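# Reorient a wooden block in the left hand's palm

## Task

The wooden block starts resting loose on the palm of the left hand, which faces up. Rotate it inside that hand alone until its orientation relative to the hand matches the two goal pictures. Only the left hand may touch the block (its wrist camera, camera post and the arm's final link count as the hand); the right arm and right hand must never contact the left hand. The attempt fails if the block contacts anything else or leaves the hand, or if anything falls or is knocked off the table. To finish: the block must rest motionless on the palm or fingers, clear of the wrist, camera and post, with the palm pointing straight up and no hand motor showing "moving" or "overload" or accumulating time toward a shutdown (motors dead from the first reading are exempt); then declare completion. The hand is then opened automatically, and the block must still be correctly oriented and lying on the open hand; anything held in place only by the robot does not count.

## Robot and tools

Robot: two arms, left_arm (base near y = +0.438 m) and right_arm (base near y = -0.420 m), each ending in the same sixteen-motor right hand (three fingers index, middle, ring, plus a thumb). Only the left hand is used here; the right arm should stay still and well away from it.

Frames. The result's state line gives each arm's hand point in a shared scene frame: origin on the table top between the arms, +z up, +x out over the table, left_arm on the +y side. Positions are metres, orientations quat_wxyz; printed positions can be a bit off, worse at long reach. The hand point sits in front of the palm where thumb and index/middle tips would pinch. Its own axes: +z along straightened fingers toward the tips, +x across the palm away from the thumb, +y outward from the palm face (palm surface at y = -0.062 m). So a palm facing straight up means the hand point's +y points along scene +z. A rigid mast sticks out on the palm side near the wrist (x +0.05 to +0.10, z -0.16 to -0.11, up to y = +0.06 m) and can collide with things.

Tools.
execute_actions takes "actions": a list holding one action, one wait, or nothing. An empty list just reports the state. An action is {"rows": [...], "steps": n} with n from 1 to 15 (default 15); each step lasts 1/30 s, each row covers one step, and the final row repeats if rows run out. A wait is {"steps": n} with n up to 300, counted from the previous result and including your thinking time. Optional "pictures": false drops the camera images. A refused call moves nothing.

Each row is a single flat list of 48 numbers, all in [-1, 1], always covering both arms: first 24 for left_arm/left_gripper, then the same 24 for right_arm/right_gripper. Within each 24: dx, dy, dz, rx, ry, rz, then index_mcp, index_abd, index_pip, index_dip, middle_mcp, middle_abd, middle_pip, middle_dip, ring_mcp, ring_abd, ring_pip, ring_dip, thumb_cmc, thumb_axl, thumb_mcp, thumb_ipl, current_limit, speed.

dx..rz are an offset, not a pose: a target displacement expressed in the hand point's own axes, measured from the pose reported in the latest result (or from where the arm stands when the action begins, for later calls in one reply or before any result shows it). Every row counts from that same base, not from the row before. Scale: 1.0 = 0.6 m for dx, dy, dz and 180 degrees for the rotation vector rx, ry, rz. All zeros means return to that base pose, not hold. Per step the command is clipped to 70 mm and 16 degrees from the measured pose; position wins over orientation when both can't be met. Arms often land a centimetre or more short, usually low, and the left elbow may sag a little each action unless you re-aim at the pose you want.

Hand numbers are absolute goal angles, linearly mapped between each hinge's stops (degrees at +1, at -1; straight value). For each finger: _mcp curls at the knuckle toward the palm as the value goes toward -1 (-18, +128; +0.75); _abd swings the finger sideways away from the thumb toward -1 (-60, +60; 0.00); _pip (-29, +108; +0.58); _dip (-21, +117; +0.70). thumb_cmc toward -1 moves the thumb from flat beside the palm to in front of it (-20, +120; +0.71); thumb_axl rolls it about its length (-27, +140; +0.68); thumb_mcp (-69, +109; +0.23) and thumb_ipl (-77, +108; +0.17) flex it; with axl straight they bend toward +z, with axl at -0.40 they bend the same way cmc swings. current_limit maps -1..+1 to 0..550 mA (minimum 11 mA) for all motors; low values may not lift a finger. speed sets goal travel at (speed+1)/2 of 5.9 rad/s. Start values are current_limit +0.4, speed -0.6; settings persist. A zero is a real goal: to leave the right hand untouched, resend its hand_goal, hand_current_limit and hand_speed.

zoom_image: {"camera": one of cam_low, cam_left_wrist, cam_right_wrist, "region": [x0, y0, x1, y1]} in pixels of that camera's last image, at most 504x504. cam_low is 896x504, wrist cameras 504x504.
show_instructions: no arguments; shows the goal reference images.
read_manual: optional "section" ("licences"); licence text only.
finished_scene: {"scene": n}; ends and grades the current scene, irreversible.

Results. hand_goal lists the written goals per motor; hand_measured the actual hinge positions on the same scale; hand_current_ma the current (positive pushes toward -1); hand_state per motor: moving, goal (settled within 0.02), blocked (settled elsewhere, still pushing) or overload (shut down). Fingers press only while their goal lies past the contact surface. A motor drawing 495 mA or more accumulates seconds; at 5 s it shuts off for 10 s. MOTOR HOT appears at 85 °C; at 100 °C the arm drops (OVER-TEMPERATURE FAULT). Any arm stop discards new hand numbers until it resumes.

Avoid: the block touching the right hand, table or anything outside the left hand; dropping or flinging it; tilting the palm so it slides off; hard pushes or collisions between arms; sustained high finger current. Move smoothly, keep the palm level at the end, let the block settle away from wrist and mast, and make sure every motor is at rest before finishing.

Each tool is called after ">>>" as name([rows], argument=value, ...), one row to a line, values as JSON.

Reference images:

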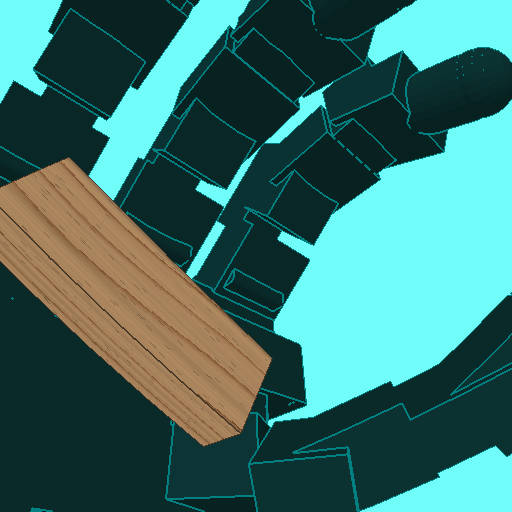

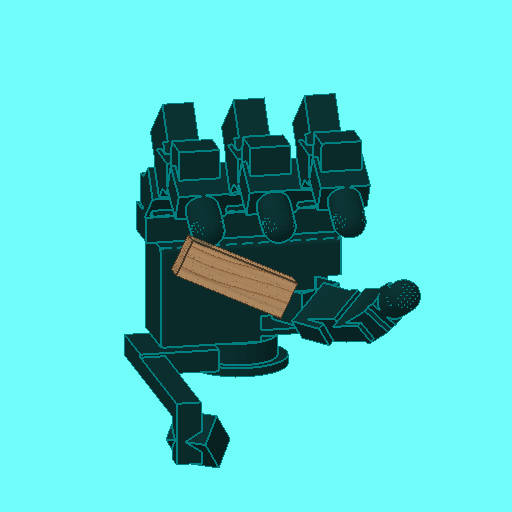

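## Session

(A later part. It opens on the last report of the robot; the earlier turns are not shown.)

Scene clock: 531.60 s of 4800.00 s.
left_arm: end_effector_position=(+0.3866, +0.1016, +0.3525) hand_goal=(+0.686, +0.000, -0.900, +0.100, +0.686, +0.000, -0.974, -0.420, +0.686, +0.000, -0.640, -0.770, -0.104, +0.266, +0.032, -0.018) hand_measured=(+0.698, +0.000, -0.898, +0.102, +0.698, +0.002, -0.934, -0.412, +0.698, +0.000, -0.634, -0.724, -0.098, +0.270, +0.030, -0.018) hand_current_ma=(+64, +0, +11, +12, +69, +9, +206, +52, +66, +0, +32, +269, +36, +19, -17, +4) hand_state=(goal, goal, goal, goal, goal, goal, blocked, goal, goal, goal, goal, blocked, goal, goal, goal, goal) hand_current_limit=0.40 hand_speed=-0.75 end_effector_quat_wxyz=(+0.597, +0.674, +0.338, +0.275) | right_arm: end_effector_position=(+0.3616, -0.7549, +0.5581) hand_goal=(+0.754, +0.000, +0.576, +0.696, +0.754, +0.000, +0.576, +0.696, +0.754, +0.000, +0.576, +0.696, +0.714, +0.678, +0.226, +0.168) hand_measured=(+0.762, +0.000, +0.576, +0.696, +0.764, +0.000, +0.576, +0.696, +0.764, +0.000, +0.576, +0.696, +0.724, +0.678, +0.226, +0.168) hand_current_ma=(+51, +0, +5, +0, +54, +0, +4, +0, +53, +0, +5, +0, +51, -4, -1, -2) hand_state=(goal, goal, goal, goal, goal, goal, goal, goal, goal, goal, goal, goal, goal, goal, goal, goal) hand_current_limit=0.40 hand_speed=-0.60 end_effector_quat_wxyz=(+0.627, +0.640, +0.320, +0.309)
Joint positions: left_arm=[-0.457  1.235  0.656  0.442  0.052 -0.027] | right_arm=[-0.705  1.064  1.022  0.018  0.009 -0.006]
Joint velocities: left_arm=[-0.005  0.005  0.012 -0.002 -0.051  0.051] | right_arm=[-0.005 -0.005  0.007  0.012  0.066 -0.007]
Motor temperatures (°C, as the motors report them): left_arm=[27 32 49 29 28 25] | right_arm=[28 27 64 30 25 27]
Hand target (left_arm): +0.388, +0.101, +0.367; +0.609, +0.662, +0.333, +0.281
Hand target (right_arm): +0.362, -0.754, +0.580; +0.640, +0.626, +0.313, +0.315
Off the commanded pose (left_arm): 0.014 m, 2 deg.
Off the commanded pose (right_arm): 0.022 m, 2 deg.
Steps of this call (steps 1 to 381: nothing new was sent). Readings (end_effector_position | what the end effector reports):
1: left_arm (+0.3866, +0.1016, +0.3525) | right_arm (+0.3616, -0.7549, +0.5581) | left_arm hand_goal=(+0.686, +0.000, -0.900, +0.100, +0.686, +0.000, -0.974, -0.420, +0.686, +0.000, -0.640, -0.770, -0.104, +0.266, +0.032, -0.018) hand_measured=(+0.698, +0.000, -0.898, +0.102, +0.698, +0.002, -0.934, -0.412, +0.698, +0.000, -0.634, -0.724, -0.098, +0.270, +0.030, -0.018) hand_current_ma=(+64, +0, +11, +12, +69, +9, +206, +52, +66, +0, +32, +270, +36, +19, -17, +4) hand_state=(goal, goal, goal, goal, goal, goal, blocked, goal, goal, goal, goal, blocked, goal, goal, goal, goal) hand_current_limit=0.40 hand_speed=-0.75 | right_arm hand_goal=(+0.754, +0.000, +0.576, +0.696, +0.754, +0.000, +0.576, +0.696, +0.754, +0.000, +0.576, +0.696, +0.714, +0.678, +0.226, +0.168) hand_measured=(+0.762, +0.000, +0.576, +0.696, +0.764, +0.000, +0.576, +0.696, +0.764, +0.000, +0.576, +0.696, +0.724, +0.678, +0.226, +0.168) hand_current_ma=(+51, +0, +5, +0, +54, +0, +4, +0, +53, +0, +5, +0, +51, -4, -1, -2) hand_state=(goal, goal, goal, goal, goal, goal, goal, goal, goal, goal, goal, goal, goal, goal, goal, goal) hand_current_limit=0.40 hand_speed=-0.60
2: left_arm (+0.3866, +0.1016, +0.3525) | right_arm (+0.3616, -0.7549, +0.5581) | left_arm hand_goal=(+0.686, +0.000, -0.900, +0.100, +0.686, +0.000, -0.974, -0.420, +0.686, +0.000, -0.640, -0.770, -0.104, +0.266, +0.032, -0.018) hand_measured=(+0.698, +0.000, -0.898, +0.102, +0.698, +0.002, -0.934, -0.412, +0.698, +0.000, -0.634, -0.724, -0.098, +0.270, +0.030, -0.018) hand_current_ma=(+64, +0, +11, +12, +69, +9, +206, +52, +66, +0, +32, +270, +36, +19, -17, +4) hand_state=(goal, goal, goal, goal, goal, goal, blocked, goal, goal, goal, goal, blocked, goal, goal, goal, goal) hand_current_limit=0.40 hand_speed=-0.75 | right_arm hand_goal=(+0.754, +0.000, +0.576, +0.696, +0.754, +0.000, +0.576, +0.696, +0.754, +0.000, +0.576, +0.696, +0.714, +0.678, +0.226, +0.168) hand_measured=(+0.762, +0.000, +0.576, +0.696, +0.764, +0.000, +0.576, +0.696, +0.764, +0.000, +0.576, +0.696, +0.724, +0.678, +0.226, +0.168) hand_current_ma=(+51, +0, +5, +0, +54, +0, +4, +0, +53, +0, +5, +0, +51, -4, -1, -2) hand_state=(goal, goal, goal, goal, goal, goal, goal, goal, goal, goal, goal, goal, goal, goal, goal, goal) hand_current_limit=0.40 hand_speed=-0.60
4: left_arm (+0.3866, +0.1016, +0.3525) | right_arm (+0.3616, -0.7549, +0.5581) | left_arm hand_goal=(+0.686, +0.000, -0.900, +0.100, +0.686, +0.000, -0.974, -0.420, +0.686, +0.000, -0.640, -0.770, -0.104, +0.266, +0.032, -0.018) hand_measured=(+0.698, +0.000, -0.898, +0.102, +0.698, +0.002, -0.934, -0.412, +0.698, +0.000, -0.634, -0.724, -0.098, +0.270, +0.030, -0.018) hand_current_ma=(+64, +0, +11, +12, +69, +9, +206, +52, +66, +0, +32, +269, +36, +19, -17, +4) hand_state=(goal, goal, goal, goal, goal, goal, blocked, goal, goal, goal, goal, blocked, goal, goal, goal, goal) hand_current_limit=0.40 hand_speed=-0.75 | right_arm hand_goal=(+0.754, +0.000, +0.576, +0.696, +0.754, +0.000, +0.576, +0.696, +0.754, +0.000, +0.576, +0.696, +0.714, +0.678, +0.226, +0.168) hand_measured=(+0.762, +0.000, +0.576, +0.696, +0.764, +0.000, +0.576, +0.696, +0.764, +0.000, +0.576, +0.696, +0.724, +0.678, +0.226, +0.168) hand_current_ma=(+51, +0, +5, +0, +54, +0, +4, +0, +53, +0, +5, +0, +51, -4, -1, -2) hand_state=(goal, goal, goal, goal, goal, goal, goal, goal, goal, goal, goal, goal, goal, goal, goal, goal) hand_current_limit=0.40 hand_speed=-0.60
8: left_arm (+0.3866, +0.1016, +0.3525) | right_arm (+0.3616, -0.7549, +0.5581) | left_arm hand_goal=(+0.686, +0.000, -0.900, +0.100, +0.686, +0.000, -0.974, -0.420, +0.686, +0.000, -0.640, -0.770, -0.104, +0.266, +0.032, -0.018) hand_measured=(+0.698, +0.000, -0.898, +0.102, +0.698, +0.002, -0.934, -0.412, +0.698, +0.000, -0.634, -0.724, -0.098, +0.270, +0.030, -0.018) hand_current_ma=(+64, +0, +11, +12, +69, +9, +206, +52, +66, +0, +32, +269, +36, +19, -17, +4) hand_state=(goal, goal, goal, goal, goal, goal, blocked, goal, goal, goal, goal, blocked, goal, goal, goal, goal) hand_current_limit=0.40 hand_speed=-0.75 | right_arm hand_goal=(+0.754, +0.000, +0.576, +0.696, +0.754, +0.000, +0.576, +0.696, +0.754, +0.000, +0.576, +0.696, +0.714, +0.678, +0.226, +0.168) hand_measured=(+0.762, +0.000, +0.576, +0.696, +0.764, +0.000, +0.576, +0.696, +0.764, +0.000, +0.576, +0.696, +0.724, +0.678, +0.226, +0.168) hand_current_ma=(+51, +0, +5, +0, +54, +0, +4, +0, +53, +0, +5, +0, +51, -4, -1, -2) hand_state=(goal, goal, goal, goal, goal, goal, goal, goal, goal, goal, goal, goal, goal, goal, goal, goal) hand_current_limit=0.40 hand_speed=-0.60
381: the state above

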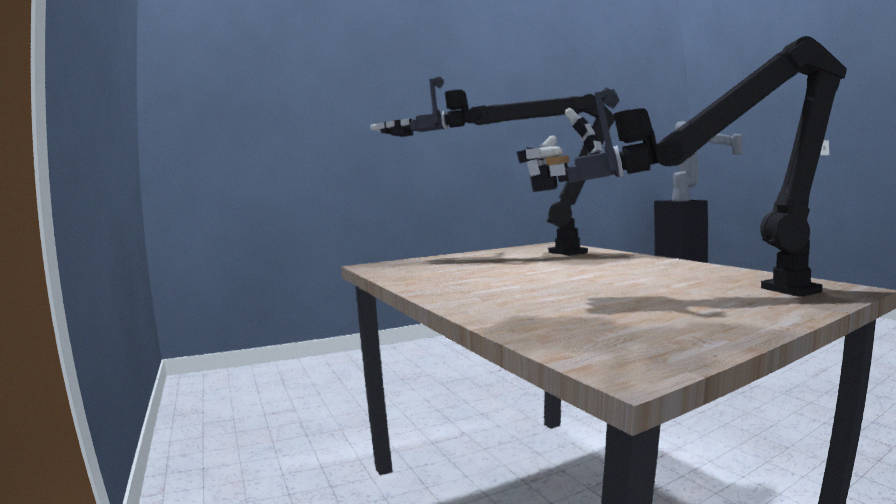

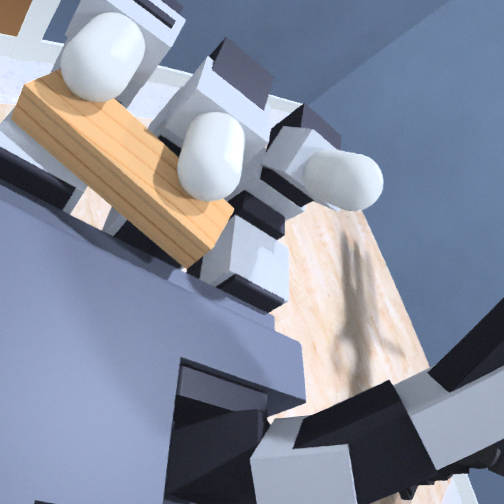

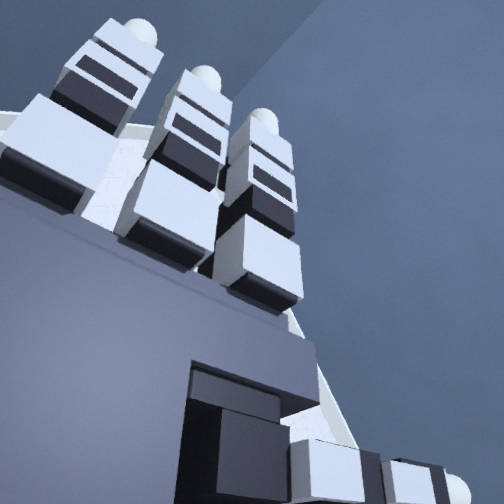

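>>> execute_actions([
  {"rows": [[0,0.024,0,-0.05,0,0, 0.685,0,-0.9,0.1, 0.685,0,-0.974,-0.42, 0.685,0,-0.64,-0.77, -0.104,0.266,0.032,-0.018, 0.4,-0.75, 0,0.037,0,-0.0135,0,0, 0.754,0,0.576,0.696, 0.754,0,0.576,0.696, 0.754,0,0.576,0.696, 0.714,0.678,0.226,0.168, 0.4,-0.6]], "steps": 15},
], pictures=false)

>>> execute_actions([
  {"steps": 20},
], pictures=false)

Scene clock: 541.70 s of 4800.00 s.
left_arm: end_effector_position=(+0.3900, +0.1006, +0.3553) hand_goal=(+0.686, +0.000, -0.900, +0.100, +0.686, +0.000, -0.974, -0.420, +0.686, +0.000, -0.640, -0.770, -0.104, +0.266, +0.032, -0.018) hand_measured=(+0.698, +0.000, -0.898, +0.102, +0.700, +0.002, -0.934, -0.412, +0.698, +0.000, -0.634, -0.724, -0.098, +0.270, +0.030, -0.018) hand_current_ma=(+69, +0, +10, +12, +75, +9, +206, +53, +70, +0, +32, +269, +36, +19, -14, +3) hand_state=(goal, goal, goal, goal, goal, goal, blocked, goal, goal, goal, goal, blocked, goal, goal, goal, goal) hand_current_limit=0.40 hand_speed=-0.75 end_effector_quat_wxyz=(+0.635, +0.636, +0.320, +0.298) | right_arm: end_effector_position=(+0.3616, -0.7549, +0.5581) hand_goal=(+0.754, +0.000, +0.576, +0.696, +0.754, +0.000, +0.576, +0.696, +0.754, +0.000, +0.576, +0.696, +0.714, +0.678, +0.226, +0.168) hand_measured=(+0.762, +0.000, +0.576, +0.696, +0.764, +0.000, +0.576, +0.696, +0.764, +0.000, +0.576, +0.696, +0.724, +0.678, +0.226, +0.168) hand_current_ma=(+51, +0, +5, +0, +54, +0, +4, +0, +53, +0, +5, +0, +51, -4, -1, -2) hand_state=(goal, goal, goal, goal, goal, goal, goal, goal, goal, goal, goal, goal, goal, goal, goal, goal) hand_current_limit=0.40 hand_speed=-0.60 end_effector_quat_wxyz=(+0.627, +0.640, +0.320, +0.309)
Joint positions: left_arm=[-0.457  1.325  0.643  0.667  0.046 -0.027] | right_arm=[-0.705  1.064  1.022  0.018  0.009 -0.006]
Joint velocities: left_arm=[-0.005 -0.015  0.022 -0.002  0.022  0.007] | right_arm=[-0.005 -0.005 -0.012  0.007 -0.066  0.066]
Motor temperatures (°C, as the motors report them): left_arm=[27 32 49 29 28 25] | right_arm=[28 27 64 30 25 27]
Hand target (left_arm): +0.389, +0.101, +0.367; +0.648, +0.624, +0.317, +0.301
Hand target (right_arm): +0.362, -0.754, +0.580; +0.640, +0.626, +0.313, +0.315
Off the commanded pose (left_arm): 0.012 m, 2 deg.
Off the commanded pose (right_arm): 0.022 m, 2 deg.
Steps of this call (steps 1 to 288: nothing new was sent; steps 289 to 303: all 15 steps of this action). Readings (end_effector_position | what the end effector reports):
289: left_arm (+0.3856, +0.1027, +0.3554) | right_arm (+0.3616, -0.7549, +0.5581) | left_arm hand_goal=(+0.686, +0.000, -0.900, +0.100, +0.686, +0.000, -0.974, -0.420, +0.686, +0.000, -0.640, -0.770, -0.104, +0.266, +0.032, -0.018) hand_measured=(+0.698, +0.000, -0.898, +0.102, +0.698, +0.002, -0.934, -0.412, +0.698, +0.000, -0.634, -0.724, -0.098, +0.270, +0.030, -0.018) hand_current_ma=(+64, +0, +11, +12, +69, +9, +206, +52, +66, +0, +32, +269, +36, +19, -17, +4) hand_state=(goal, goal, goal, goal, goal, goal, blocked, goal, goal, goal, goal, blocked, goal, goal, goal, goal) hand_current_limit=0.40 hand_speed=-0.75 | right_arm hand_goal=(+0.754, +0.000, +0.576, +0.696, +0.754, +0.000, +0.576, +0.696, +0.754, +0.000, +0.576, +0.696, +0.714, +0.678, +0.226, +0.168) hand_measured=(+0.762, +0.000, +0.576, +0.696, +0.764, +0.000, +0.576, +0.696, +0.764, +0.000, +0.576, +0.696, +0.724, +0.678, +0.226, +0.168) hand_current_ma=(+51, +0, +5, +0, +54, +0, +4, +0, +53, +0, +5, +0, +51, -4, -1, -2) hand_state=(goal, goal, goal, goal, goal, goal, goal, goal, goal, goal, goal, goal, goal, goal, goal, goal) hand_current_limit=0.40 hand_speed=-0.60
290: left_arm (+0.3845, +0.1039, +0.3603) | right_arm (+0.3616, -0.7549, +0.5581) | left_arm hand_goal=(+0.686, +0.000, -0.900, +0.100, +0.686, +0.000, -0.974, -0.420, +0.686, +0.000, -0.640, -0.770, -0.104, +0.266, +0.032, -0.018) hand_measured=(+0.698, +0.000, -0.898, +0.102, +0.700, +0.002, -0.934, -0.412, +0.698, +0.000, -0.634, -0.724, -0.098, +0.270, +0.030, -0.018) hand_current_ma=(+69, +0, +10, +12, +75, +9, +206, +53, +70, +0, +32, +269, +36, +19, -17, +3) hand_state=(moving, goal, goal, goal, moving, goal, blocked, goal, moving, goal, goal, blocked, goal, goal, goal, goal) hand_current_limit=0.40 hand_speed=-0.75 | right_arm hand_goal=(+0.754, +0.000, +0.576, +0.696, +0.754, +0.000, +0.576, +0.696, +0.754, +0.000, +0.576, +0.696, +0.714, +0.678, +0.226, +0.168) hand_measured=(+0.762, +0.000, +0.576, +0.696, +0.764, +0.000, +0.576, +0.696, +0.764, +0.000, +0.576, +0.696, +0.724, +0.678, +0.226, +0.168) hand_current_ma=(+51, +0, +5, +0, +54, +0, +4, +0, +53, +0, +5, +0, +51, -4, -1, -2) hand_state=(goal, goal, goal, goal, goal, goal, goal, goal, goal, goal, goal, goal, goal, goal, goal, goal) hand_current_limit=0.40 hand_speed=-0.60
292: left_arm (+0.3855, +0.1037, +0.3643) | right_arm (+0.3616, -0.7549, +0.5581) | left_arm hand_goal=(+0.686, +0.000, -0.900, +0.100, +0.686, +0.000, -0.974, -0.420, +0.686, +0.000, -0.640, -0.770, -0.104, +0.266, +0.032, -0.018) hand_measured=(+0.698, +0.000, -0.898, +0.102, +0.700, +0.002, -0.934, -0.412, +0.698, +0.000, -0.634, -0.724, -0.098, +0.270, +0.030, -0.018) hand_current_ma=(+69, +0, +9, +12, +75, +9, +206, +53, +70, +0, +32, +269, +36, +19, -13, +3) hand_state=(goal, goal, goal, goal, goal, goal, blocked, goal, goal, goal, goal, blocked, goal, goal, goal, goal) hand_current_limit=0.40 hand_speed=-0.75 | right_arm hand_goal=(+0.754, +0.000, +0.576, +0.696, +0.754, +0.000, +0.576, +0.696, +0.754, +0.000, +0.576, +0.696, +0.714, +0.678, +0.226, +0.168) hand_measured=(+0.762, +0.000, +0.576, +0.696, +0.764, +0.000, +0.576, +0.696, +0.764, +0.000, +0.576, +0.696, +0.724, +0.678, +0.226, +0.168) hand_current_ma=(+51, +0, +5, +0, +54, +0, +4, +0, +53, +0, +5, +0, +51, -4, -1, -2) hand_state=(goal, goal, goal, goal, goal, goal, goal, goal, goal, goal, goal, goal, goal, goal, goal, goal) hand_current_limit=0.40 hand_speed=-0.60
296: left_arm (+0.3893, +0.1011, +0.3567) | right_arm (+0.3616, -0.7549, +0.5581) | left_arm hand_goal=(+0.686, +0.000, -0.900, +0.100, +0.686, +0.000, -0.974, -0.420, +0.686, +0.000, -0.640, -0.770, -0.104, +0.266, +0.032, -0.018) hand_measured=(+0.698, +0.000, -0.898, +0.102, +0.700, +0.002, -0.934, -0.412, +0.698, +0.000, -0.634, -0.724, -0.098, +0.270, +0.030, -0.018) hand_current_ma=(+69, +0, +10, +12, +75, +9, +206, +53, +70, +0, +32, +269, +36, +19, -14, +3) hand_state=(goal, goal, goal, goal, goal, goal, blocked, goal, goal, goal, goal, blocked, goal, goal, goal, goal) hand_current_limit=0.40 hand_speed=-0.75 | right_arm hand_goal=(+0.754, +0.000, +0.576, +0.696, +0.754, +0.000, +0.576, +0.696, +0.754, +0.000, +0.576, +0.696, +0.714, +0.678, +0.226, +0.168) hand_measured=(+0.762, +0.000, +0.576, +0.696, +0.764, +0.000, +0.576, +0.696, +0.764, +0.000, +0.576, +0.696, +0.724, +0.678, +0.226, +0.168) hand_current_ma=(+51, +0, +5, +0, +54, +0, +4, +0, +53, +0, +5, +0, +51, -4, -1, -2) hand_state=(goal, goal, goal, goal, goal, goal, goal, goal, goal, goal, goal, goal, goal, goal, goal, goal) hand_current_limit=0.40 hand_speed=-0.60
303: the state above

Scene clock: 542.37 s of 4800.00 s.
left_arm: end_effector_position=(+0.3900, +0.1006, +0.3554) hand_goal=(+0.686, +0.000, -0.900, +0.100, +0.686, +0.000, -0.974, -0.420, +0.686, +0.000, -0.640, -0.770, -0.104, +0.266, +0.032, -0.018) hand_measured=(+0.698, +0.000, -0.898, +0.102, +0.700, +0.002, -0.934, -0.412, +0.698, +0.000, -0.634, -0.724, -0.098, +0.270, +0.030, -0.018) hand_current_ma=(+69, +0, +10, +12, +75, +9, +206, +53, +70, +0, +32, +269, +36, +19, -14, +3) hand_state=(goal, goal, goal, goal, goal, goal, blocked, goal, goal, goal, goal, blocked, goal, goal, goal, goal) hand_current_limit=0.40 hand_speed=-0.75 end_effector_quat_wxyz=(+0.636, +0.636, +0.320, +0.298) | right_arm: end_effector_position=(+0.3616, -0.7549, +0.5581) hand_goal=(+0.754, +0.000, +0.576, +0.696, +0.754, +0.000, +0.576, +0.696, +0.754, +0.000, +0.576, +0.696, +0.714, +0.678, +0.226, +0.168) hand_measured=(+0.762, +0.000, +0.576, +0.696, +0.764, +0.000, +0.576, +0.696, +0.764, +0.000, +0.576, +0.696, +0.724, +0.678, +0.226, +0.168) hand_current_ma=(+51, +0, +5, +0, +54, +0, +4, +0, +53, +0, +5, +0, +51, -4, -1, -2) hand_state=(goal, goal, goal, goal, goal, goal, goal, goal, goal, goal, goal, goal, goal, goal, goal, goal) hand_current_limit=0.40 hand_speed=-0.60 end_effector_quat_wxyz=(+0.627, +0.640, +0.320, +0.309)
Joint positions: left_arm=[-0.457  1.325  0.643  0.668  0.046 -0.027] | right_arm=[-0.705  1.064  1.022  0.018  0.009 -0.006]
Joint velocities: left_arm=[-0.015  0.005 -0.027 -0.012 -0.022  0.051] | right_arm=[-0.015 -0.005 -0.017 -0.012 -0.037 -0.022]
Motor temperatures (°C, as the motors report them): left_arm=[27 32 49 29 28 25] | right_arm=[28 27 64 30 25 27]
Hand target (left_arm): +0.389, +0.101, +0.367; +0.648, +0.624, +0.317, +0.301
Hand target (right_arm): +0.362, -0.754, +0.580; +0.640, +0.626, +0.313, +0.315
Off the commanded pose (left_arm): 0.011 m, 2 deg.
Off the commanded pose (right_arm): 0.022 m, 2 deg.
Steps of this call (steps 1 to 20: nothing new was sent). Readings (end_effector_position | what the end effector reports):
1: left_arm (+0.3900, +0.1006, +0.3553) | right_arm (+0.3616, -0.7549, +0.5581) | left_arm hand_goal=(+0.686, +0.000, -0.900, +0.100, +0.686, +0.000, -0.974, -0.420, +0.686, +0.000, -0.640, -0.770, -0.104, +0.266, +0.032, -0.018) hand_measured=(+0.698, +0.000, -0.898, +0.102, +0.700, +0.002, -0.934, -0.412, +0.698, +0.000, -0.634, -0.724, -0.098, +0.270, +0.030, -0.018) hand_current_ma=(+69, +0, +10, +12, +75, +9, +206, +53, +70, +0, +32, +269, +36, +19, -14, +3) hand_state=(goal, goal, goal, goal, goal, goal, blocked, goal, goal, goal, goal, blocked, goal, goal, goal, goal) hand_current_limit=0.40 hand_speed=-0.75 | right_arm hand_goal=(+0.754, +0.000, +0.576, +0.696, +0.754, +0.000, +0.576, +0.696, +0.754, +0.000, +0.576, +0.696, +0.714, +0.678, +0.226, +0.168) hand_measured=(+0.762, +0.000, +0.576, +0.696, +0.764, +0.000, +0.576, +0.696, +0.764, +0.000, +0.576, +0.696, +0.724, +0.678, +0.226, +0.168) hand_current_ma=(+51, +0, +5, +0, +54, +0, +4, +0, +53, +0, +5, +0, +51, -4, -1, -2) hand_state=(goal, goal, goal, goal, goal, goal, goal, goal, goal, goal, goal, goal, goal, goal, goal, goal) hand_current_limit=0.40 hand_speed=-0.60
2: left_arm (+0.3900, +0.1006, +0.3554) | right_arm (+0.3616, -0.7549, +0.5581) | left_arm hand_goal=(+0.686, +0.000, -0.900, +0.100, +0.686, +0.000, -0.974, -0.420, +0.686, +0.000, -0.640, -0.770, -0.104, +0.266, +0.032, -0.018) hand_measured=(+0.698, +0.000, -0.898, +0.102, +0.700, +0.002, -0.934, -0.412, +0.698, +0.000, -0.634, -0.724, -0.098, +0.270, +0.030, -0.018) hand_current_ma=(+69, +0, +10, +12, +75, +9, +206, +53, +70, +0, +32, +269, +36, +19, -14, +3) hand_state=(goal, goal, goal, goal, goal, goal, blocked, goal, goal, goal, goal, blocked, goal, goal, goal, goal) hand_current_limit=0.40 hand_speed=-0.75 | right_arm hand_goal=(+0.754, +0.000, +0.576, +0.696, +0.754, +0.000, +0.576, +0.696, +0.754, +0.000, +0.576, +0.696, +0.714, +0.678, +0.226, +0.168) hand_measured=(+0.762, +0.000, +0.576, +0.696, +0.764, +0.000, +0.576, +0.696, +0.764, +0.000, +0.576, +0.696, +0.724, +0.678, +0.226, +0.168) hand_current_ma=(+51, +0, +5, +0, +54, +0, +4, +0, +53, +0, +5, +0, +51, -4, -1, -2) hand_state=(goal, goal, goal, goal, goal, goal, goal, goal, goal, goal, goal, goal, goal, goal, goal, goal) hand_current_limit=0.40 hand_speed=-0.60
4: left_arm (+0.3900, +0.1006, +0.3554) | right_arm (+0.3616, -0.7549, +0.5581) | left_arm hand_goal=(+0.686, +0.000, -0.900, +0.100, +0.686, +0.000, -0.974, -0.420, +0.686, +0.000, -0.640, -0.770, -0.104, +0.266, +0.032, -0.018) hand_measured=(+0.698, +0.000, -0.898, +0.102, +0.700, +0.002, -0.934, -0.412, +0.698, +0.000, -0.634, -0.724, -0.098, +0.270, +0.030, -0.018) hand_current_ma=(+69, +0, +10, +12, +75, +9, +206, +53, +70, +0, +32, +269, +36, +19, -14, +3) hand_state=(goal, goal, goal, goal, goal, goal, blocked, goal, goal, goal, goal, blocked, goal, goal, goal, goal) hand_current_limit=0.40 hand_speed=-0.75 | right_arm hand_goal=(+0.754, +0.000, +0.576, +0.696, +0.754, +0.000, +0.576, +0.696, +0.754, +0.000, +0.576, +0.696, +0.714, +0.678, +0.226, +0.168) hand_measured=(+0.762, +0.000, +0.576, +0.696, +0.764, +0.000, +0.576, +0.696, +0.764, +0.000, +0.576, +0.696, +0.724, +0.678, +0.226, +0.168) hand_current_ma=(+51, +0, +5, +0, +54, +0, +4, +0, +53, +0, +5, +0, +51, -4, -1, -2) hand_state=(goal, goal, goal, goal, goal, goal, goal, goal, goal, goal, goal, goal, goal, goal, goal, goal) hand_current_limit=0.40 hand_speed=-0.60
8: left_arm (+0.3900, +0.1006, +0.3554) | right_arm (+0.3616, -0.7549, +0.5581) | left_arm hand_goal=(+0.686, +0.000, -0.900, +0.100, +0.686, +0.000, -0.974, -0.420, +0.686, +0.000, -0.640, -0.770, -0.104, +0.266, +0.032, -0.018) hand_measured=(+0.698, +0.000, -0.898, +0.102, +0.700, +0.002, -0.934, -0.412, +0.698, +0.000, -0.634, -0.724, -0.098, +0.270, +0.030, -0.018) hand_current_ma=(+69, +0, +10, +12, +75, +9, +206, +53, +70, +0, +32, +269, +36, +19, -14, +3) hand_state=(goal, goal, goal, goal, goal, goal, blocked, goal, goal, goal, goal, blocked, goal, goal, goal, goal) hand_current_limit=0.40 hand_speed=-0.75 | right_arm hand_goal=(+0.754, +0.000, +0.576, +0.696, +0.754, +0.000, +0.576, +0.696, +0.754, +0.000, +0.576, +0.696, +0.714, +0.678, +0.226, +0.168) hand_measured=(+0.762, +0.000, +0.576, +0.696, +0.764, +0.000, +0.576, +0.696, +0.764, +0.000, +0.576, +0.696, +0.724, +0.678, +0.226, +0.168) hand_current_ma=(+51, +0, +5, +0, +54, +0, +4, +0, +53, +0, +5, +0, +51, -4, -1, -2) hand_state=(goal, goal, goal, goal, goal, goal, goal, goal, goal, goal, goal, goal, goal, goal, goal, goal) hand_current_limit=0.40 hand_speed=-0.60
20: the state above

>>> execute_actions([
  {"rows": [[0,0.02,0,-0.012,0,0, 0.685,0,-0.9,0.1, 0.685,0,-0.93,-0.1, 0.685,0,-0.63,-0.4, -0.104,0.266,0.032,-0.018, 0.4,-0.7, 0,0.037,0,-0.0135,0,0, 0.754,0,0.576,0.696, 0.754,0,0.576,0.696, 0.754,0,0.576,0.696, 0.714,0.678,0.226,0.168, 0.4,-0.6]], "steps": 15},
])

Scene clock: 559.30 s of 4800.00 s.
left_arm: end_effector_position=(+0.3898, +0.1008, +0.3561) hand_goal=(+0.686, +0.000, -0.900, +0.100, +0.686, +0.000, -0.930, -0.100, +0.686, +0.000, -0.630, -0.400, -0.104, +0.266, +0.032, -0.018) hand_measured=(+0.698, +0.000, -0.898, +0.102, +0.700, +0.002, -0.930, -0.120, +0.698, +0.000, -0.630, -0.470, -0.098, +0.270, +0.030, -0.018) hand_current_ma=(+69, +0, +10, +12, +75, +9, -3, -7, +70, +0, +5, -50, +36, +19, -14, +3) hand_state=(goal, goal, goal, goal, goal, goal, goal, moving, goal, goal, goal, moving, goal, goal, goal, goal) hand_current_limit=0.40 hand_speed=-0.70 end_effector_quat_wxyz=(+0.637, +0.635, +0.319, +0.298) | right_arm: end_effector_position=(+0.3616, -0.7549, +0.5581) hand_goal=(+0.754, +0.000, +0.576, +0.696, +0.754, +0.000, +0.576, +0.696, +0.754, +0.000, +0.576, +0.696, +0.714, +0.678, +0.226, +0.168) hand_measured=(+0.762, +0.000, +0.576, +0.696, +0.764, +0.000, +0.576, +0.696, +0.764, +0.000, +0.576, +0.696, +0.724, +0.678, +0.226, +0.168) hand_current_ma=(+51, +0, +5, +0, +54, +0, +4, +0, +53, +0, +5, +0, +51, -4, -1, -2) hand_state=(goal, goal, goal, goal, goal, goal, goal, goal, goal, goal, goal, goal, goal, goal, goal, goal) hand_current_limit=0.40 hand_speed=-0.60 end_effector_quat_wxyz=(+0.627, +0.640, +0.320, +0.309)
Joint positions: left_arm=[-0.457  1.325  0.643  0.671  0.046 -0.027] | right_arm=[-0.705  1.064  1.022  0.018  0.009 -0.006]
Joint velocities: left_arm=[-0.015 -0.005 -0.007 -0.007 -0.022 -0.037] | right_arm=[-0.005 -0.005 -0.007 -0.002 -0.051 -0.022]
Motor temperatures (°C, as the motors report them): left_arm=[27 32 48 29 28 25] | right_arm=[28 27 64 30 25 27]
Hand target (left_arm): +0.390, +0.101, +0.367; +0.647, +0.624, +0.314, +0.304
Hand target (right_arm): +0.362, -0.754, +0.580; +0.640, +0.626, +0.313, +0.315
Off the commanded pose (left_arm): 0.011 m, 2 deg.
Off the commanded pose (right_arm): 0.022 m, 2 deg.
Steps of this call (steps 1 to 493: nothing new was sent; steps 494 to 508: all 15 steps of this action). Readings (end_effector_position | what the end effector reports):
494: left_arm (+0.3899, +0.1006, +0.3554) | right_arm (+0.3616, -0.7549, +0.5581) | left_arm hand_goal=(+0.686, +0.000, -0.900, +0.100, +0.686, +0.000, -0.930, -0.100, +0.686, +0.000, -0.630, -0.400, -0.104, +0.266, +0.032, -0.018) hand_measured=(+0.698, +0.000, -0.898, +0.102, +0.700, +0.002, -0.934, -0.412, +0.698, +0.000, -0.634, -0.724, -0.098, +0.270, +0.030, -0.018) hand_current_ma=(+69, +0, +10, +12, +75, +9, +206, +53, +70, +0, +32, +269, +36, +19, -14, +3) hand_state=(goal, goal, goal, goal, goal, goal, moving, moving, goal, goal, moving, moving, goal, goal, goal, goal) hand_current_limit=0.40 hand_speed=-0.70 | right_arm hand_goal=(+0.754, +0.000, +0.576, +0.696, +0.754, +0.000, +0.576, +0.696, +0.754, +0.000, +0.576, +0.696, +0.714, +0.678, +0.226, +0.168) hand_measured=(+0.762, +0.000, +0.576, +0.696, +0.764, +0.000, +0.576, +0.696, +0.764, +0.000, +0.576, +0.696, +0.724, +0.678, +0.226, +0.168) hand_current_ma=(+51, +0, +5, +0, +54, +0, +4, +0, +53, +0, +5, +0, +51, -4, -1, -2) hand_state=(goal, goal, goal, goal, goal, goal, goal, goal, goal, goal, goal, goal, goal, goal, goal, goal) hand_current_limit=0.40 hand_speed=-0.60
495: left_arm (+0.3899, +0.1007, +0.3556) | right_arm (+0.3616, -0.7549, +0.5581) | left_arm hand_goal=(+0.686, +0.000, -0.900, +0.100, +0.686, +0.000, -0.930, -0.100, +0.686, +0.000, -0.630, -0.400, -0.104, +0.266, +0.032, -0.018) hand_measured=(+0.698, +0.000, -0.898, +0.102, +0.700, +0.002, -0.934, -0.410, +0.698, +0.000, -0.634, -0.724, -0.098, +0.270, +0.030, -0.018) hand_current_ma=(+69, +0, +10, +12, +75, +9, +143, +5, +70, +0, +12, +196, +36, +19, -14, +3) hand_state=(goal, goal, goal, goal, goal, goal, moving, moving, goal, goal, moving, moving, goal, goal, goal, goal) hand_current_limit=0.40 hand_speed=-0.70 | right_arm hand_goal=(+0.754, +0.000, +0.576, +0.696, +0.754, +0.000, +0.576, +0.696, +0.754, +0.000, +0.576, +0.696, +0.714, +0.678, +0.226, +0.168) hand_measured=(+0.762, +0.000, +0.576, +0.696, +0.764, +0.000, +0.576, +0.696, +0.764, +0.000, +0.576, +0.696, +0.724, +0.678, +0.226, +0.168) hand_current_ma=(+51, +0, +5, +0, +54, +0, +4, +0, +53, +0, +5, +0, +51, -4, -1, -2) hand_state=(goal, goal, goal, goal, goal, goal, goal, goal, goal, goal, goal, goal, goal, goal, goal, goal) hand_current_limit=0.40 hand_speed=-0.60
497: left_arm (+0.3898, +0.1007, +0.3560) | right_arm (+0.3616, -0.7549, +0.5581) | left_arm hand_goal=(+0.686, +0.000, -0.900, +0.100, +0.686, +0.000, -0.930, -0.100, +0.686, +0.000, -0.630, -0.400, -0.104, +0.266, +0.032, -0.018) hand_measured=(+0.698, +0.000, -0.898, +0.102, +0.700, +0.002, -0.932, -0.384, +0.698, +0.000, -0.630, -0.718, -0.098, +0.270, +0.030, -0.018) hand_current_ma=(+69, +0, +10, +12, +75, +9, -15, -52, +70, +0, +0, -41, +36, +19, -14, +3) hand_state=(goal, goal, goal, goal, goal, goal, moving, moving, goal, goal, moving, moving, goal, goal, goal, goal) hand_current_limit=0.40 hand_speed=-0.70 | right_arm hand_goal=(+0.754, +0.000, +0.576, +0.696, +0.754, +0.000, +0.576, +0.696, +0.754, +0.000, +0.576, +0.696, +0.714, +0.678, +0.226, +0.168) hand_measured=(+0.762, +0.000, +0.576, +0.696, +0.764, +0.000, +0.576, +0.696, +0.764, +0.000, +0.576, +0.696, +0.724, +0.678, +0.226, +0.168) hand_current_ma=(+51, +0, +5, +0, +54, +0, +4, +0, +53, +0, +5, +0, +51, -4, -1, -2) hand_state=(goal, goal, goal, goal, goal, goal, goal, goal, goal, goal, goal, goal, goal, goal, goal, goal) hand_current_limit=0.40 hand_speed=-0.60
501: left_arm (+0.3898, +0.1008, +0.3561) | right_arm (+0.3616, -0.7549, +0.5581) | left_arm hand_goal=(+0.686, +0.000, -0.900, +0.100, +0.686, +0.000, -0.930, -0.100, +0.686, +0.000, -0.630, -0.400, -0.104, +0.266, +0.032, -0.018) hand_measured=(+0.698, +0.000, -0.898, +0.102, +0.700, +0.002, -0.930, -0.292, +0.698, +0.000, -0.630, -0.642, -0.098, +0.270, +0.030, -0.018) hand_current_ma=(+69, +0, +10, +12, +75, +9, -3, -50, +70, +0, +5, -50, +36, +19, -14, +3) hand_state=(goal, goal, goal, goal, goal, goal, goal, moving, goal, goal, goal, moving, goal, goal, goal, goal) hand_current_limit=0.40 hand_speed=-0.70 | right_arm hand_goal=(+0.754, +0.000, +0.576, +0.696, +0.754, +0.000, +0.576, +0.696, +0.754, +0.000, +0.576, +0.696, +0.714, +0.678, +0.226, +0.168) hand_measured=(+0.762, +0.000, +0.576, +0.696, +0.764, +0.000, +0.576, +0.696, +0.764, +0.000, +0.576, +0.696, +0.724, +0.678, +0.226, +0.168) hand_current_ma=(+51, +0, +5, +0, +54, +0, +4, +0, +53, +0, +5, +0, +51, -4, -1, -2) hand_state=(goal, goal, goal, goal, goal, goal, goal, goal, goal, goal, goal, goal, goal, goal, goal, goal) hand_current_limit=0.40 hand_speed=-0.60
508: the state above

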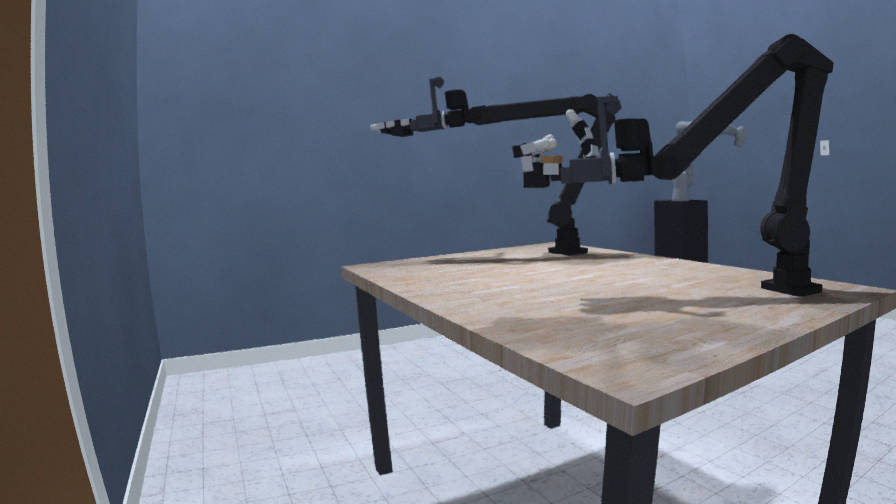

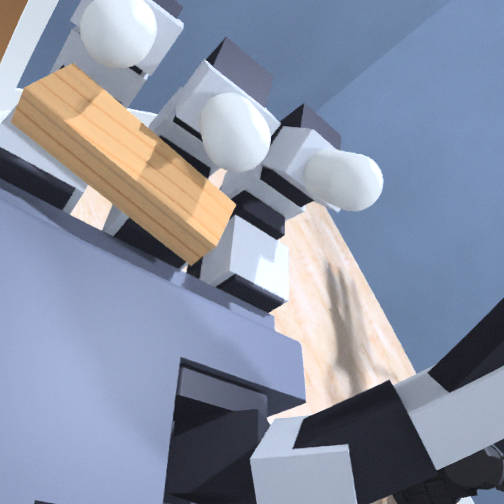

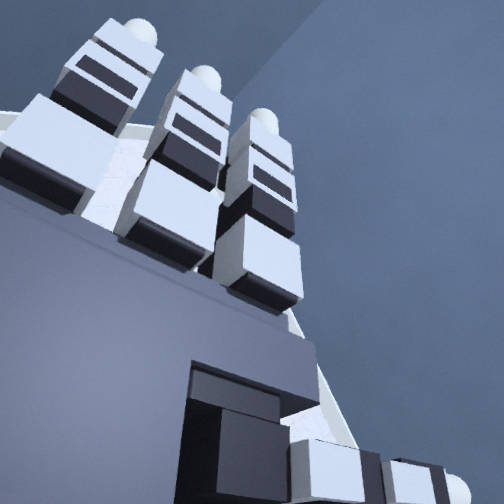

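>>> execute_actions([
  {"rows": [[0,0.02,0,-0.012,0,0, 0.754,0,0.576,0.696, 0.754,0,0.576,0.696, 0.754,0,0.576,0.696, -0.104,0.266,0.032,-0.018, 0.4,-0.35, 0,0.037,0,-0.0135,0,0, 0.754,0,0.576,0.696, 0.754,0,0.576,0.696, 0.754,0,0.576,0.696, 0.714,0.678,0.226,0.168, 0.4,-0.6]], "steps": 15},
], pictures=false)

>>> execute_actions([
  {"steps": 40},
])

Scene clock: 567.73 s of 4800.00 s.
left_arm: end_effector_position=(+0.3895, +0.1009, +0.3571) hand_goal=(+0.754, +0.000, +0.576, +0.696, +0.754, +0.000, +0.576, +0.696, +0.754, +0.000, +0.576, +0.696, -0.104, +0.266, +0.032, -0.018) hand_measured=(+0.762, +0.000, -0.520, +0.516, +0.762, +0.002, -0.506, +0.268, +0.762, +0.000, -0.256, -0.032, -0.098, +0.270, +0.030, -0.018) hand_current_ma=(+41, +0, -44, -61, +42, +9, -51, -50, +43, +0, -40, -50, +36, +19, -14, +3) hand_state=(goal, goal, moving, moving, goal, goal, moving, moving, goal, goal, moving, moving, goal, goal, goal, goal) hand_current_limit=0.40 hand_speed=-0.35 end_effector_quat_wxyz=(+0.638, +0.634, +0.319, +0.299) | right_arm: end_effector_position=(+0.3616, -0.7549, +0.5581) hand_goal=(+0.754, +0.000, +0.576, +0.696, +0.754, +0.000, +0.576, +0.696, +0.754, +0.000, +0.576, +0.696, +0.714, +0.678, +0.226, +0.168) hand_measured=(+0.762, +0.000, +0.576, +0.696, +0.764, +0.000, +0.576, +0.696, +0.764, +0.000, +0.576, +0.696, +0.724, +0.678, +0.226, +0.168) hand_current_ma=(+51, +0, +5, +0, +54, +0, +4, +0, +53, +0, +5, +0, +51, -4, -1, -2) hand_state=(goal, goal, goal, goal, goal, goal, goal, goal, goal, goal, goal, goal, goal, goal, goal, goal) hand_current_limit=0.40 hand_speed=-0.60 end_effector_quat_wxyz=(+0.627, +0.640, +0.320, +0.309)
Joint positions: left_arm=[-0.457  1.325  0.643  0.675  0.046 -0.027] | right_arm=[-0.705  1.064  1.022  0.018  0.009 -0.006]
Joint velocities: left_arm=[-0.005  0.005  0.022  0.007 -0.007  0.007] | right_arm=[-0.005 -0.015  0.007  0.002 -0.051  0.081]
Motor temperatures (°C, as the motors report them): left_arm=[27 32 48 29 28 25] | right_arm=[28 27 65 30 25 27]
Hand target (left_arm): +0.390, +0.101, +0.368; +0.648, +0.623, +0.314, +0.304
Hand target (right_arm): +0.362, -0.754, +0.580; +0.640, +0.626, +0.313, +0.315
Off the commanded pose (left_arm): 0.011 m, 2 deg.
Off the commanded pose (right_arm): 0.022 m, 2 deg.
Steps of this call (steps 1 to 238: nothing new was sent; steps 239 to 253: all 15 steps of this action). Readings (end_effector_position | what the end effector reports):
239: left_arm (+0.3897, +0.1008, +0.3563) | right_arm (+0.3616, -0.7549, +0.5581) | left_arm hand_goal=(+0.754, +0.000, +0.576, +0.696, +0.754, +0.000, +0.576, +0.696, +0.754, +0.000, +0.576, +0.696, -0.104, +0.266, +0.032, -0.018) hand_measured=(+0.698, +0.000, -0.898, +0.102, +0.700, +0.002, -0.930, -0.104, +0.698, +0.000, -0.630, -0.404, -0.098, +0.270, +0.030, -0.018) hand_current_ma=(+69, +0, +10, +12, +75, +9, -3, -20, +70, +0, +5, -20, +36, +19, -14, +3) hand_state=(moving, goal, moving, moving, moving, goal, moving, moving, moving, goal, moving, moving, goal, goal, goal, goal) hand_current_limit=0.40 hand_speed=-0.35 | right_arm hand_goal=(+0.754, +0.000, +0.576, +0.696, +0.754, +0.000, +0.576, +0.696, +0.754, +0.000, +0.576, +0.696, +0.714, +0.678, +0.226, +0.168) hand_measured=(+0.762, +0.000, +0.576, +0.696, +0.764, +0.000, +0.576, +0.696, +0.764, +0.000, +0.576, +0.696, +0.724, +0.678, +0.226, +0.168) hand_current_ma=(+51, +0, +5, +0, +54, +0, +4, +0, +53, +0, +5, +0, +51, -4, -1, -2) hand_state=(goal, goal, goal, goal, goal, goal, goal, goal, goal, goal, goal, goal, goal, goal, goal, goal) hand_current_limit=0.40 hand_speed=-0.60
240: left_arm (+0.3896, +0.1009, +0.3566) | right_arm (+0.3616, -0.7549, +0.5581) | left_arm hand_goal=(+0.754, +0.000, +0.576, +0.696, +0.754, +0.000, +0.576, +0.696, +0.754, +0.000, +0.576, +0.696, -0.104, +0.266, +0.032, -0.018) hand_measured=(+0.700, +0.000, -0.898, +0.102, +0.700, +0.002, -0.930, -0.102, +0.698, +0.000, -0.628, -0.402, -0.098, +0.270, +0.030, -0.018) hand_current_ma=(-38, +0, -107, -94, -34, +9, -106, -123, -40, +0, -109, -122, +36, +19, -14, +3) hand_state=(moving, goal, moving, moving, moving, goal, moving, moving, moving, goal, moving, moving, goal, goal, goal, goal) hand_current_limit=0.40 hand_speed=-0.35 | right_arm hand_goal=(+0.754, +0.000, +0.576, +0.696, +0.754, +0.000, +0.576, +0.696, +0.754, +0.000, +0.576, +0.696, +0.714, +0.678, +0.226, +0.168) hand_measured=(+0.762, +0.000, +0.576, +0.696, +0.764, +0.000, +0.576, +0.696, +0.764, +0.000, +0.576, +0.696, +0.724, +0.678, +0.226, +0.168) hand_current_ma=(+51, +0, +5, +0, +54, +0, +4, +0, +53, +0, +5, +0, +51, -4, -1, -2) hand_state=(goal, goal, goal, goal, goal, goal, goal, goal, goal, goal, goal, goal, goal, goal, goal, goal) hand_current_limit=0.40 hand_speed=-0.60
242: left_arm (+0.3895, +0.1009, +0.3570) | right_arm (+0.3616, -0.7549, +0.5581) | left_arm hand_goal=(+0.754, +0.000, +0.576, +0.696, +0.754, +0.000, +0.576, +0.696, +0.754, +0.000, +0.576, +0.696, -0.104, +0.266, +0.032, -0.018) hand_measured=(+0.746, +0.000, -0.848, +0.156, +0.746, +0.002, -0.876, -0.052, +0.746, +0.000, -0.578, -0.352, -0.098, +0.270, +0.030, -0.018) hand_current_ma=(+47, +0, -73, -70, +47, +9, -69, -86, +52, +0, -73, -86, +36, +19, -14, +3) hand_state=(moving, goal, moving, moving, moving, goal, moving, moving, moving, goal, moving, moving, goal, goal, goal, goal) hand_current_limit=0.40 hand_speed=-0.35 | right_arm hand_goal=(+0.754, +0.000, +0.576, +0.696, +0.754, +0.000, +0.576, +0.696, +0.754, +0.000, +0.576, +0.696, +0.714, +0.678, +0.226, +0.168) hand_measured=(+0.762, +0.000, +0.576, +0.696, +0.764, +0.000, +0.576, +0.696, +0.764, +0.000, +0.576, +0.696, +0.724, +0.678, +0.226, +0.168) hand_current_ma=(+51, +0, +5, +0, +54, +0, +4, +0, +53, +0, +5, +0, +51, -4, -1, -2) hand_state=(goal, goal, goal, goal, goal, goal, goal, goal, goal, goal, goal, goal, goal, goal, goal, goal) hand_current_limit=0.40 hand_speed=-0.60
246: left_arm (+0.3895, +0.1009, +0.3571) | right_arm (+0.3616, -0.7549, +0.5581) | left_arm hand_goal=(+0.754, +0.000, +0.576, +0.696, +0.754, +0.000, +0.576, +0.696, +0.754, +0.000, +0.576, +0.696, -0.104, +0.266, +0.032, -0.018) hand_measured=(+0.760, +0.000, -0.730, +0.286, +0.760, +0.002, -0.744, +0.064, +0.760, +0.000, -0.462, -0.236, -0.098, +0.270, +0.030, -0.018) hand_current_ma=(+35, +0, -53, -64, +36, +9, -57, -61, +38, +0, -51, -61, +36, +19, -14, +3) hand_state=(goal, goal, moving, moving, goal, goal, moving, moving, goal, goal, moving, moving, goal, goal, goal, goal) hand_current_limit=0.40 hand_speed=-0.35 | right_arm hand_goal=(+0.754, +0.000, +0.576, +0.696, +0.754, +0.000, +0.576, +0.696, +0.754, +0.000, +0.576, +0.696, +0.714, +0.678, +0.226, +0.168) hand_measured=(+0.762, +0.000, +0.576, +0.696, +0.764, +0.000, +0.576, +0.696, +0.764, +0.000, +0.576, +0.696, +0.724, +0.678, +0.226, +0.168) hand_current_ma=(+51, +0, +5, +0, +54, +0, +4, +0, +53, +0, +5, +0, +51, -4, -1, -2) hand_state=(goal, goal, goal, goal, goal, goal, goal, goal, goal, goal, goal, goal, goal, goal, goal, goal) hand_current_limit=0.40 hand_speed=-0.60
253: the state above

Scene clock: 569.07 s of 4800.00 s.
left_arm: end_effector_position=(+0.3895, +0.1009, +0.3571) hand_goal=(+0.754, +0.000, +0.576, +0.696, +0.754, +0.000, +0.576, +0.696, +0.754, +0.000, +0.576, +0.696, -0.104, +0.266, +0.032, -0.018) hand_measured=(+0.764, +0.000, +0.576, +0.694, +0.764, +0.002, +0.576, +0.694, +0.764, +0.000, +0.576, +0.694, -0.098, +0.270, +0.030, -0.018) hand_current_ma=(+54, +0, +3, -12, +56, +9, +3, -11, +55, +0, +3, -11, +36, +19, -14, +3) hand_state=(goal, goal, goal, goal, goal, goal, goal, goal, goal, goal, goal, goal, goal, goal, goal, goal) hand_current_limit=0.40 hand_speed=-0.35 end_effector_quat_wxyz=(+0.638, +0.634, +0.319, +0.299) | right_arm: end_effector_position=(+0.3616, -0.7549, +0.5581) hand_goal=(+0.754, +0.000, +0.576, +0.696, +0.754, +0.000, +0.576, +0.696, +0.754, +0.000, +0.576, +0.696, +0.714, +0.678, +0.226, +0.168) hand_measured=(+0.762, +0.000, +0.576, +0.696, +0.764, +0.000, +0.576, +0.696, +0.764, +0.000, +0.576, +0.696, +0.724, +0.678, +0.226, +0.168) hand_current_ma=(+51, +0, +5, +0, +54, +0, +4, +0, +53, +0, +5, +0, +51, -4, -1, -2) hand_state=(goal, goal, goal, goal, goal, goal, goal, goal, goal, goal, goal, goal, goal, goal, goal, goal) hand_current_limit=0.40 hand_speed=-0.60 end_effector_quat_wxyz=(+0.627, +0.640, +0.320, +0.309)
Joint positions: left_arm=[-0.457  1.325  0.643  0.675  0.046 -0.027] | right_arm=[-0.705  1.064  1.022  0.018  0.009 -0.006]
Joint velocities: left_arm=[-0.015 -0.005  0.007 -0.002  0.051 -0.051] | right_arm=[ 0.005  0.015 -0.007 -0.007  0.022  0.022]
Motor temperatures (°C, as the motors report them): left_arm=[27 32 48 29 28 25] | right_arm=[28 27 65 30 25 27]
Hand target (left_arm): +0.390, +0.101, +0.368; +0.648, +0.623, +0.314, +0.304
Hand target (right_arm): +0.362, -0.754, +0.580; +0.640, +0.626, +0.313, +0.315
Off the commanded pose (left_arm): 0.011 m, 2 deg.
Off the commanded pose (right_arm): 0.022 m, 2 deg.
Steps of this call (steps 1 to 40: nothing new was sent). Readings (end_effector_position | what the end effector reports):
1: left_arm (+0.3895, +0.1009, +0.3571) | right_arm (+0.3616, -0.7549, +0.5581) | left_arm hand_goal=(+0.754, +0.000, +0.576, +0.696, +0.754, +0.000, +0.576, +0.696, +0.754, +0.000, +0.576, +0.696, -0.104, +0.266, +0.032, -0.018) hand_measured=(+0.762, +0.000, -0.490, +0.550, +0.762, +0.002, -0.472, +0.296, +0.762, +0.000, -0.226, -0.002, -0.098, +0.270, +0.030, -0.018) hand_current_ma=(+41, +0, -44, -61, +41, +9, -51, -51, +43, +0, -41, -51, +36, +19, -14, +3) hand_state=(goal, goal, moving, moving, goal, goal, moving, moving, goal, goal, moving, moving, goal, goal, goal, goal) hand_current_limit=0.40 hand_speed=-0.35 | right_arm hand_goal=(+0.754, +0.000, +0.576, +0.696, +0.754, +0.000, +0.576, +0.696, +0.754, +0.000, +0.576, +0.696, +0.714, +0.678, +0.226, +0.168) hand_measured=(+0.762, +0.000, +0.576, +0.696, +0.764, +0.000, +0.576, +0.696, +0.764, +0.000, +0.576, +0.696, +0.724, +0.678, +0.226, +0.168) hand_current_ma=(+51, +0, +5, +0, +54, +0, +4, +0, +53, +0, +5, +0, +51, -4, -1, -2) hand_state=(goal, goal, goal, goal, goal, goal, goal, goal, goal, goal, goal, goal, goal, goal, goal, goal) hand_current_limit=0.40 hand_speed=-0.60
2: left_arm (+0.3895, +0.1009, +0.3571) | right_arm (+0.3616, -0.7549, +0.5581) | left_arm hand_goal=(+0.754, +0.000, +0.576, +0.696, +0.754, +0.000, +0.576, +0.696, +0.754, +0.000, +0.576, +0.696, -0.104, +0.266, +0.032, -0.018) hand_measured=(+0.762, +0.000, -0.460, +0.582, +0.762, +0.002, -0.438, +0.326, +0.762, +0.000, -0.196, +0.028, -0.098, +0.270, +0.030, -0.018) hand_current_ma=(+41, +0, -43, -61, +42, +9, -50, -49, +44, +0, -40, -50, +36, +19, -14, +3) hand_state=(goal, goal, moving, moving, goal, goal, moving, moving, goal, goal, moving, moving, goal, goal, goal, goal) hand_current_limit=0.40 hand_speed=-0.35 | right_arm hand_goal=(+0.754, +0.000, +0.576, +0.696, +0.754, +0.000, +0.576, +0.696, +0.754, +0.000, +0.576, +0.696, +0.714, +0.678, +0.226, +0.168) hand_measured=(+0.762, +0.000, +0.576, +0.696, +0.764, +0.000, +0.576, +0.696, +0.764, +0.000, +0.576, +0.696, +0.724, +0.678, +0.226, +0.168) hand_current_ma=(+51, +0, +5, +0, +54, +0, +4, +0, +53, +0, +5, +0, +51, -4, -1, -2) hand_state=(goal, goal, goal, goal, goal, goal, goal, goal, goal, goal, goal, goal, goal, goal, goal, goal) hand_current_limit=0.40 hand_speed=-0.60
4: left_arm (+0.3895, +0.1009, +0.3571) | right_arm (+0.3616, -0.7549, +0.5581) | left_arm hand_goal=(+0.754, +0.000, +0.576, +0.696, +0.754, +0.000, +0.576, +0.696, +0.754, +0.000, +0.576, +0.696, -0.104, +0.266, +0.032, -0.018) hand_measured=(+0.762, +0.000, -0.398, +0.648, +0.762, +0.002, -0.370, +0.384, +0.762, +0.000, -0.138, +0.086, -0.098, +0.270, +0.030, -0.018) hand_current_ma=(+44, +0, -42, -39, +44, +9, -49, -49, +46, +0, -39, -49, +36, +19, -14, +3) hand_state=(goal, goal, moving, moving, goal, goal, moving, moving, goal, goal, moving, moving, goal, goal, goal, goal) hand_current_limit=0.40 hand_speed=-0.35 | right_arm hand_goal=(+0.754, +0.000, +0.576, +0.696, +0.754, +0.000, +0.576, +0.696, +0.754, +0.000, +0.576, +0.696, +0.714, +0.678, +0.226, +0.168) hand_measured=(+0.762, +0.000, +0.576, +0.696, +0.764, +0.000, +0.576, +0.696, +0.764, +0.000, +0.576, +0.696, +0.724, +0.678, +0.226, +0.168) hand_current_ma=(+51, +0, +5, +0, +54, +0, +4, +0, +53, +0, +5, +0, +51, -4, -1, -2) hand_state=(goal, goal, goal, goal, goal, goal, goal, goal, goal, goal, goal, goal, goal, goal, goal, goal) hand_current_limit=0.40 hand_speed=-0.60
8: left_arm (+0.3895, +0.1009, +0.3571) | right_arm (+0.3616, -0.7549, +0.5581) | left_arm hand_goal=(+0.754, +0.000, +0.576, +0.696, +0.754, +0.000, +0.576, +0.696, +0.754, +0.000, +0.576, +0.696, -0.104, +0.266, +0.032, -0.018) hand_measured=(+0.762, +0.000, -0.276, +0.692, +0.762, +0.002, -0.232, +0.502, +0.762, +0.000, -0.018, +0.204, -0.098, +0.270, +0.030, -0.018) hand_current_ma=(+46, +0, -40, -13, +47, +9, -46, -48, +48, +0, -37, -48, +36, +19, -14, +3) hand_state=(goal, goal, moving, moving, goal, goal, moving, moving, goal, goal, moving, moving, goal, goal, goal, goal) hand_current_limit=0.40 hand_speed=-0.35 | right_arm hand_goal=(+0.754, +0.000, +0.576, +0.696, +0.754, +0.000, +0.576, +0.696, +0.754, +0.000, +0.576, +0.696, +0.714, +0.678, +0.226, +0.168) hand_measured=(+0.762, +0.000, +0.576, +0.696, +0.764, +0.000, +0.576, +0.696, +0.764, +0.000, +0.576, +0.696, +0.724, +0.678, +0.226, +0.168) hand_current_ma=(+51, +0, +5, +0, +54, +0, +4, +0, +53, +0, +5, +0, +51, -4, -1, -2) hand_state=(goal, goal, goal, goal, goal, goal, goal, goal, goal, goal, goal, goal, goal, goal, goal, goal) hand_current_limit=0.40 hand_speed=-0.60
40: the state above

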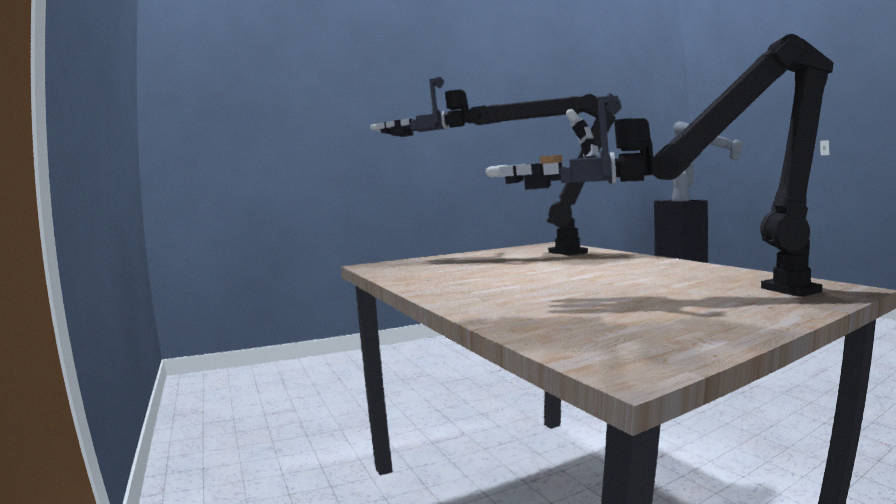

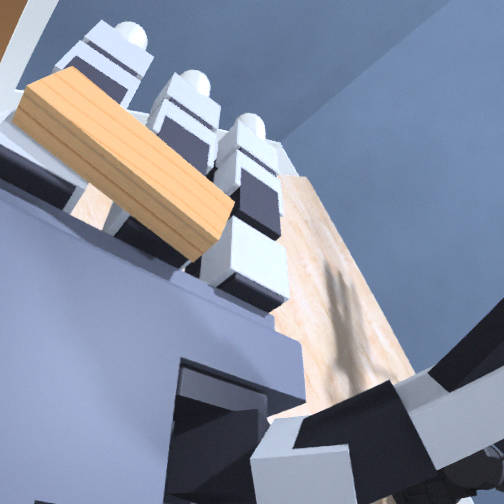

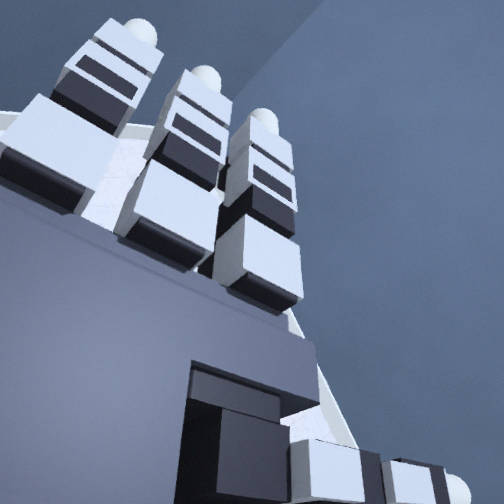

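>>> finished_scene(scene=1)

The scene is finished: the task was done.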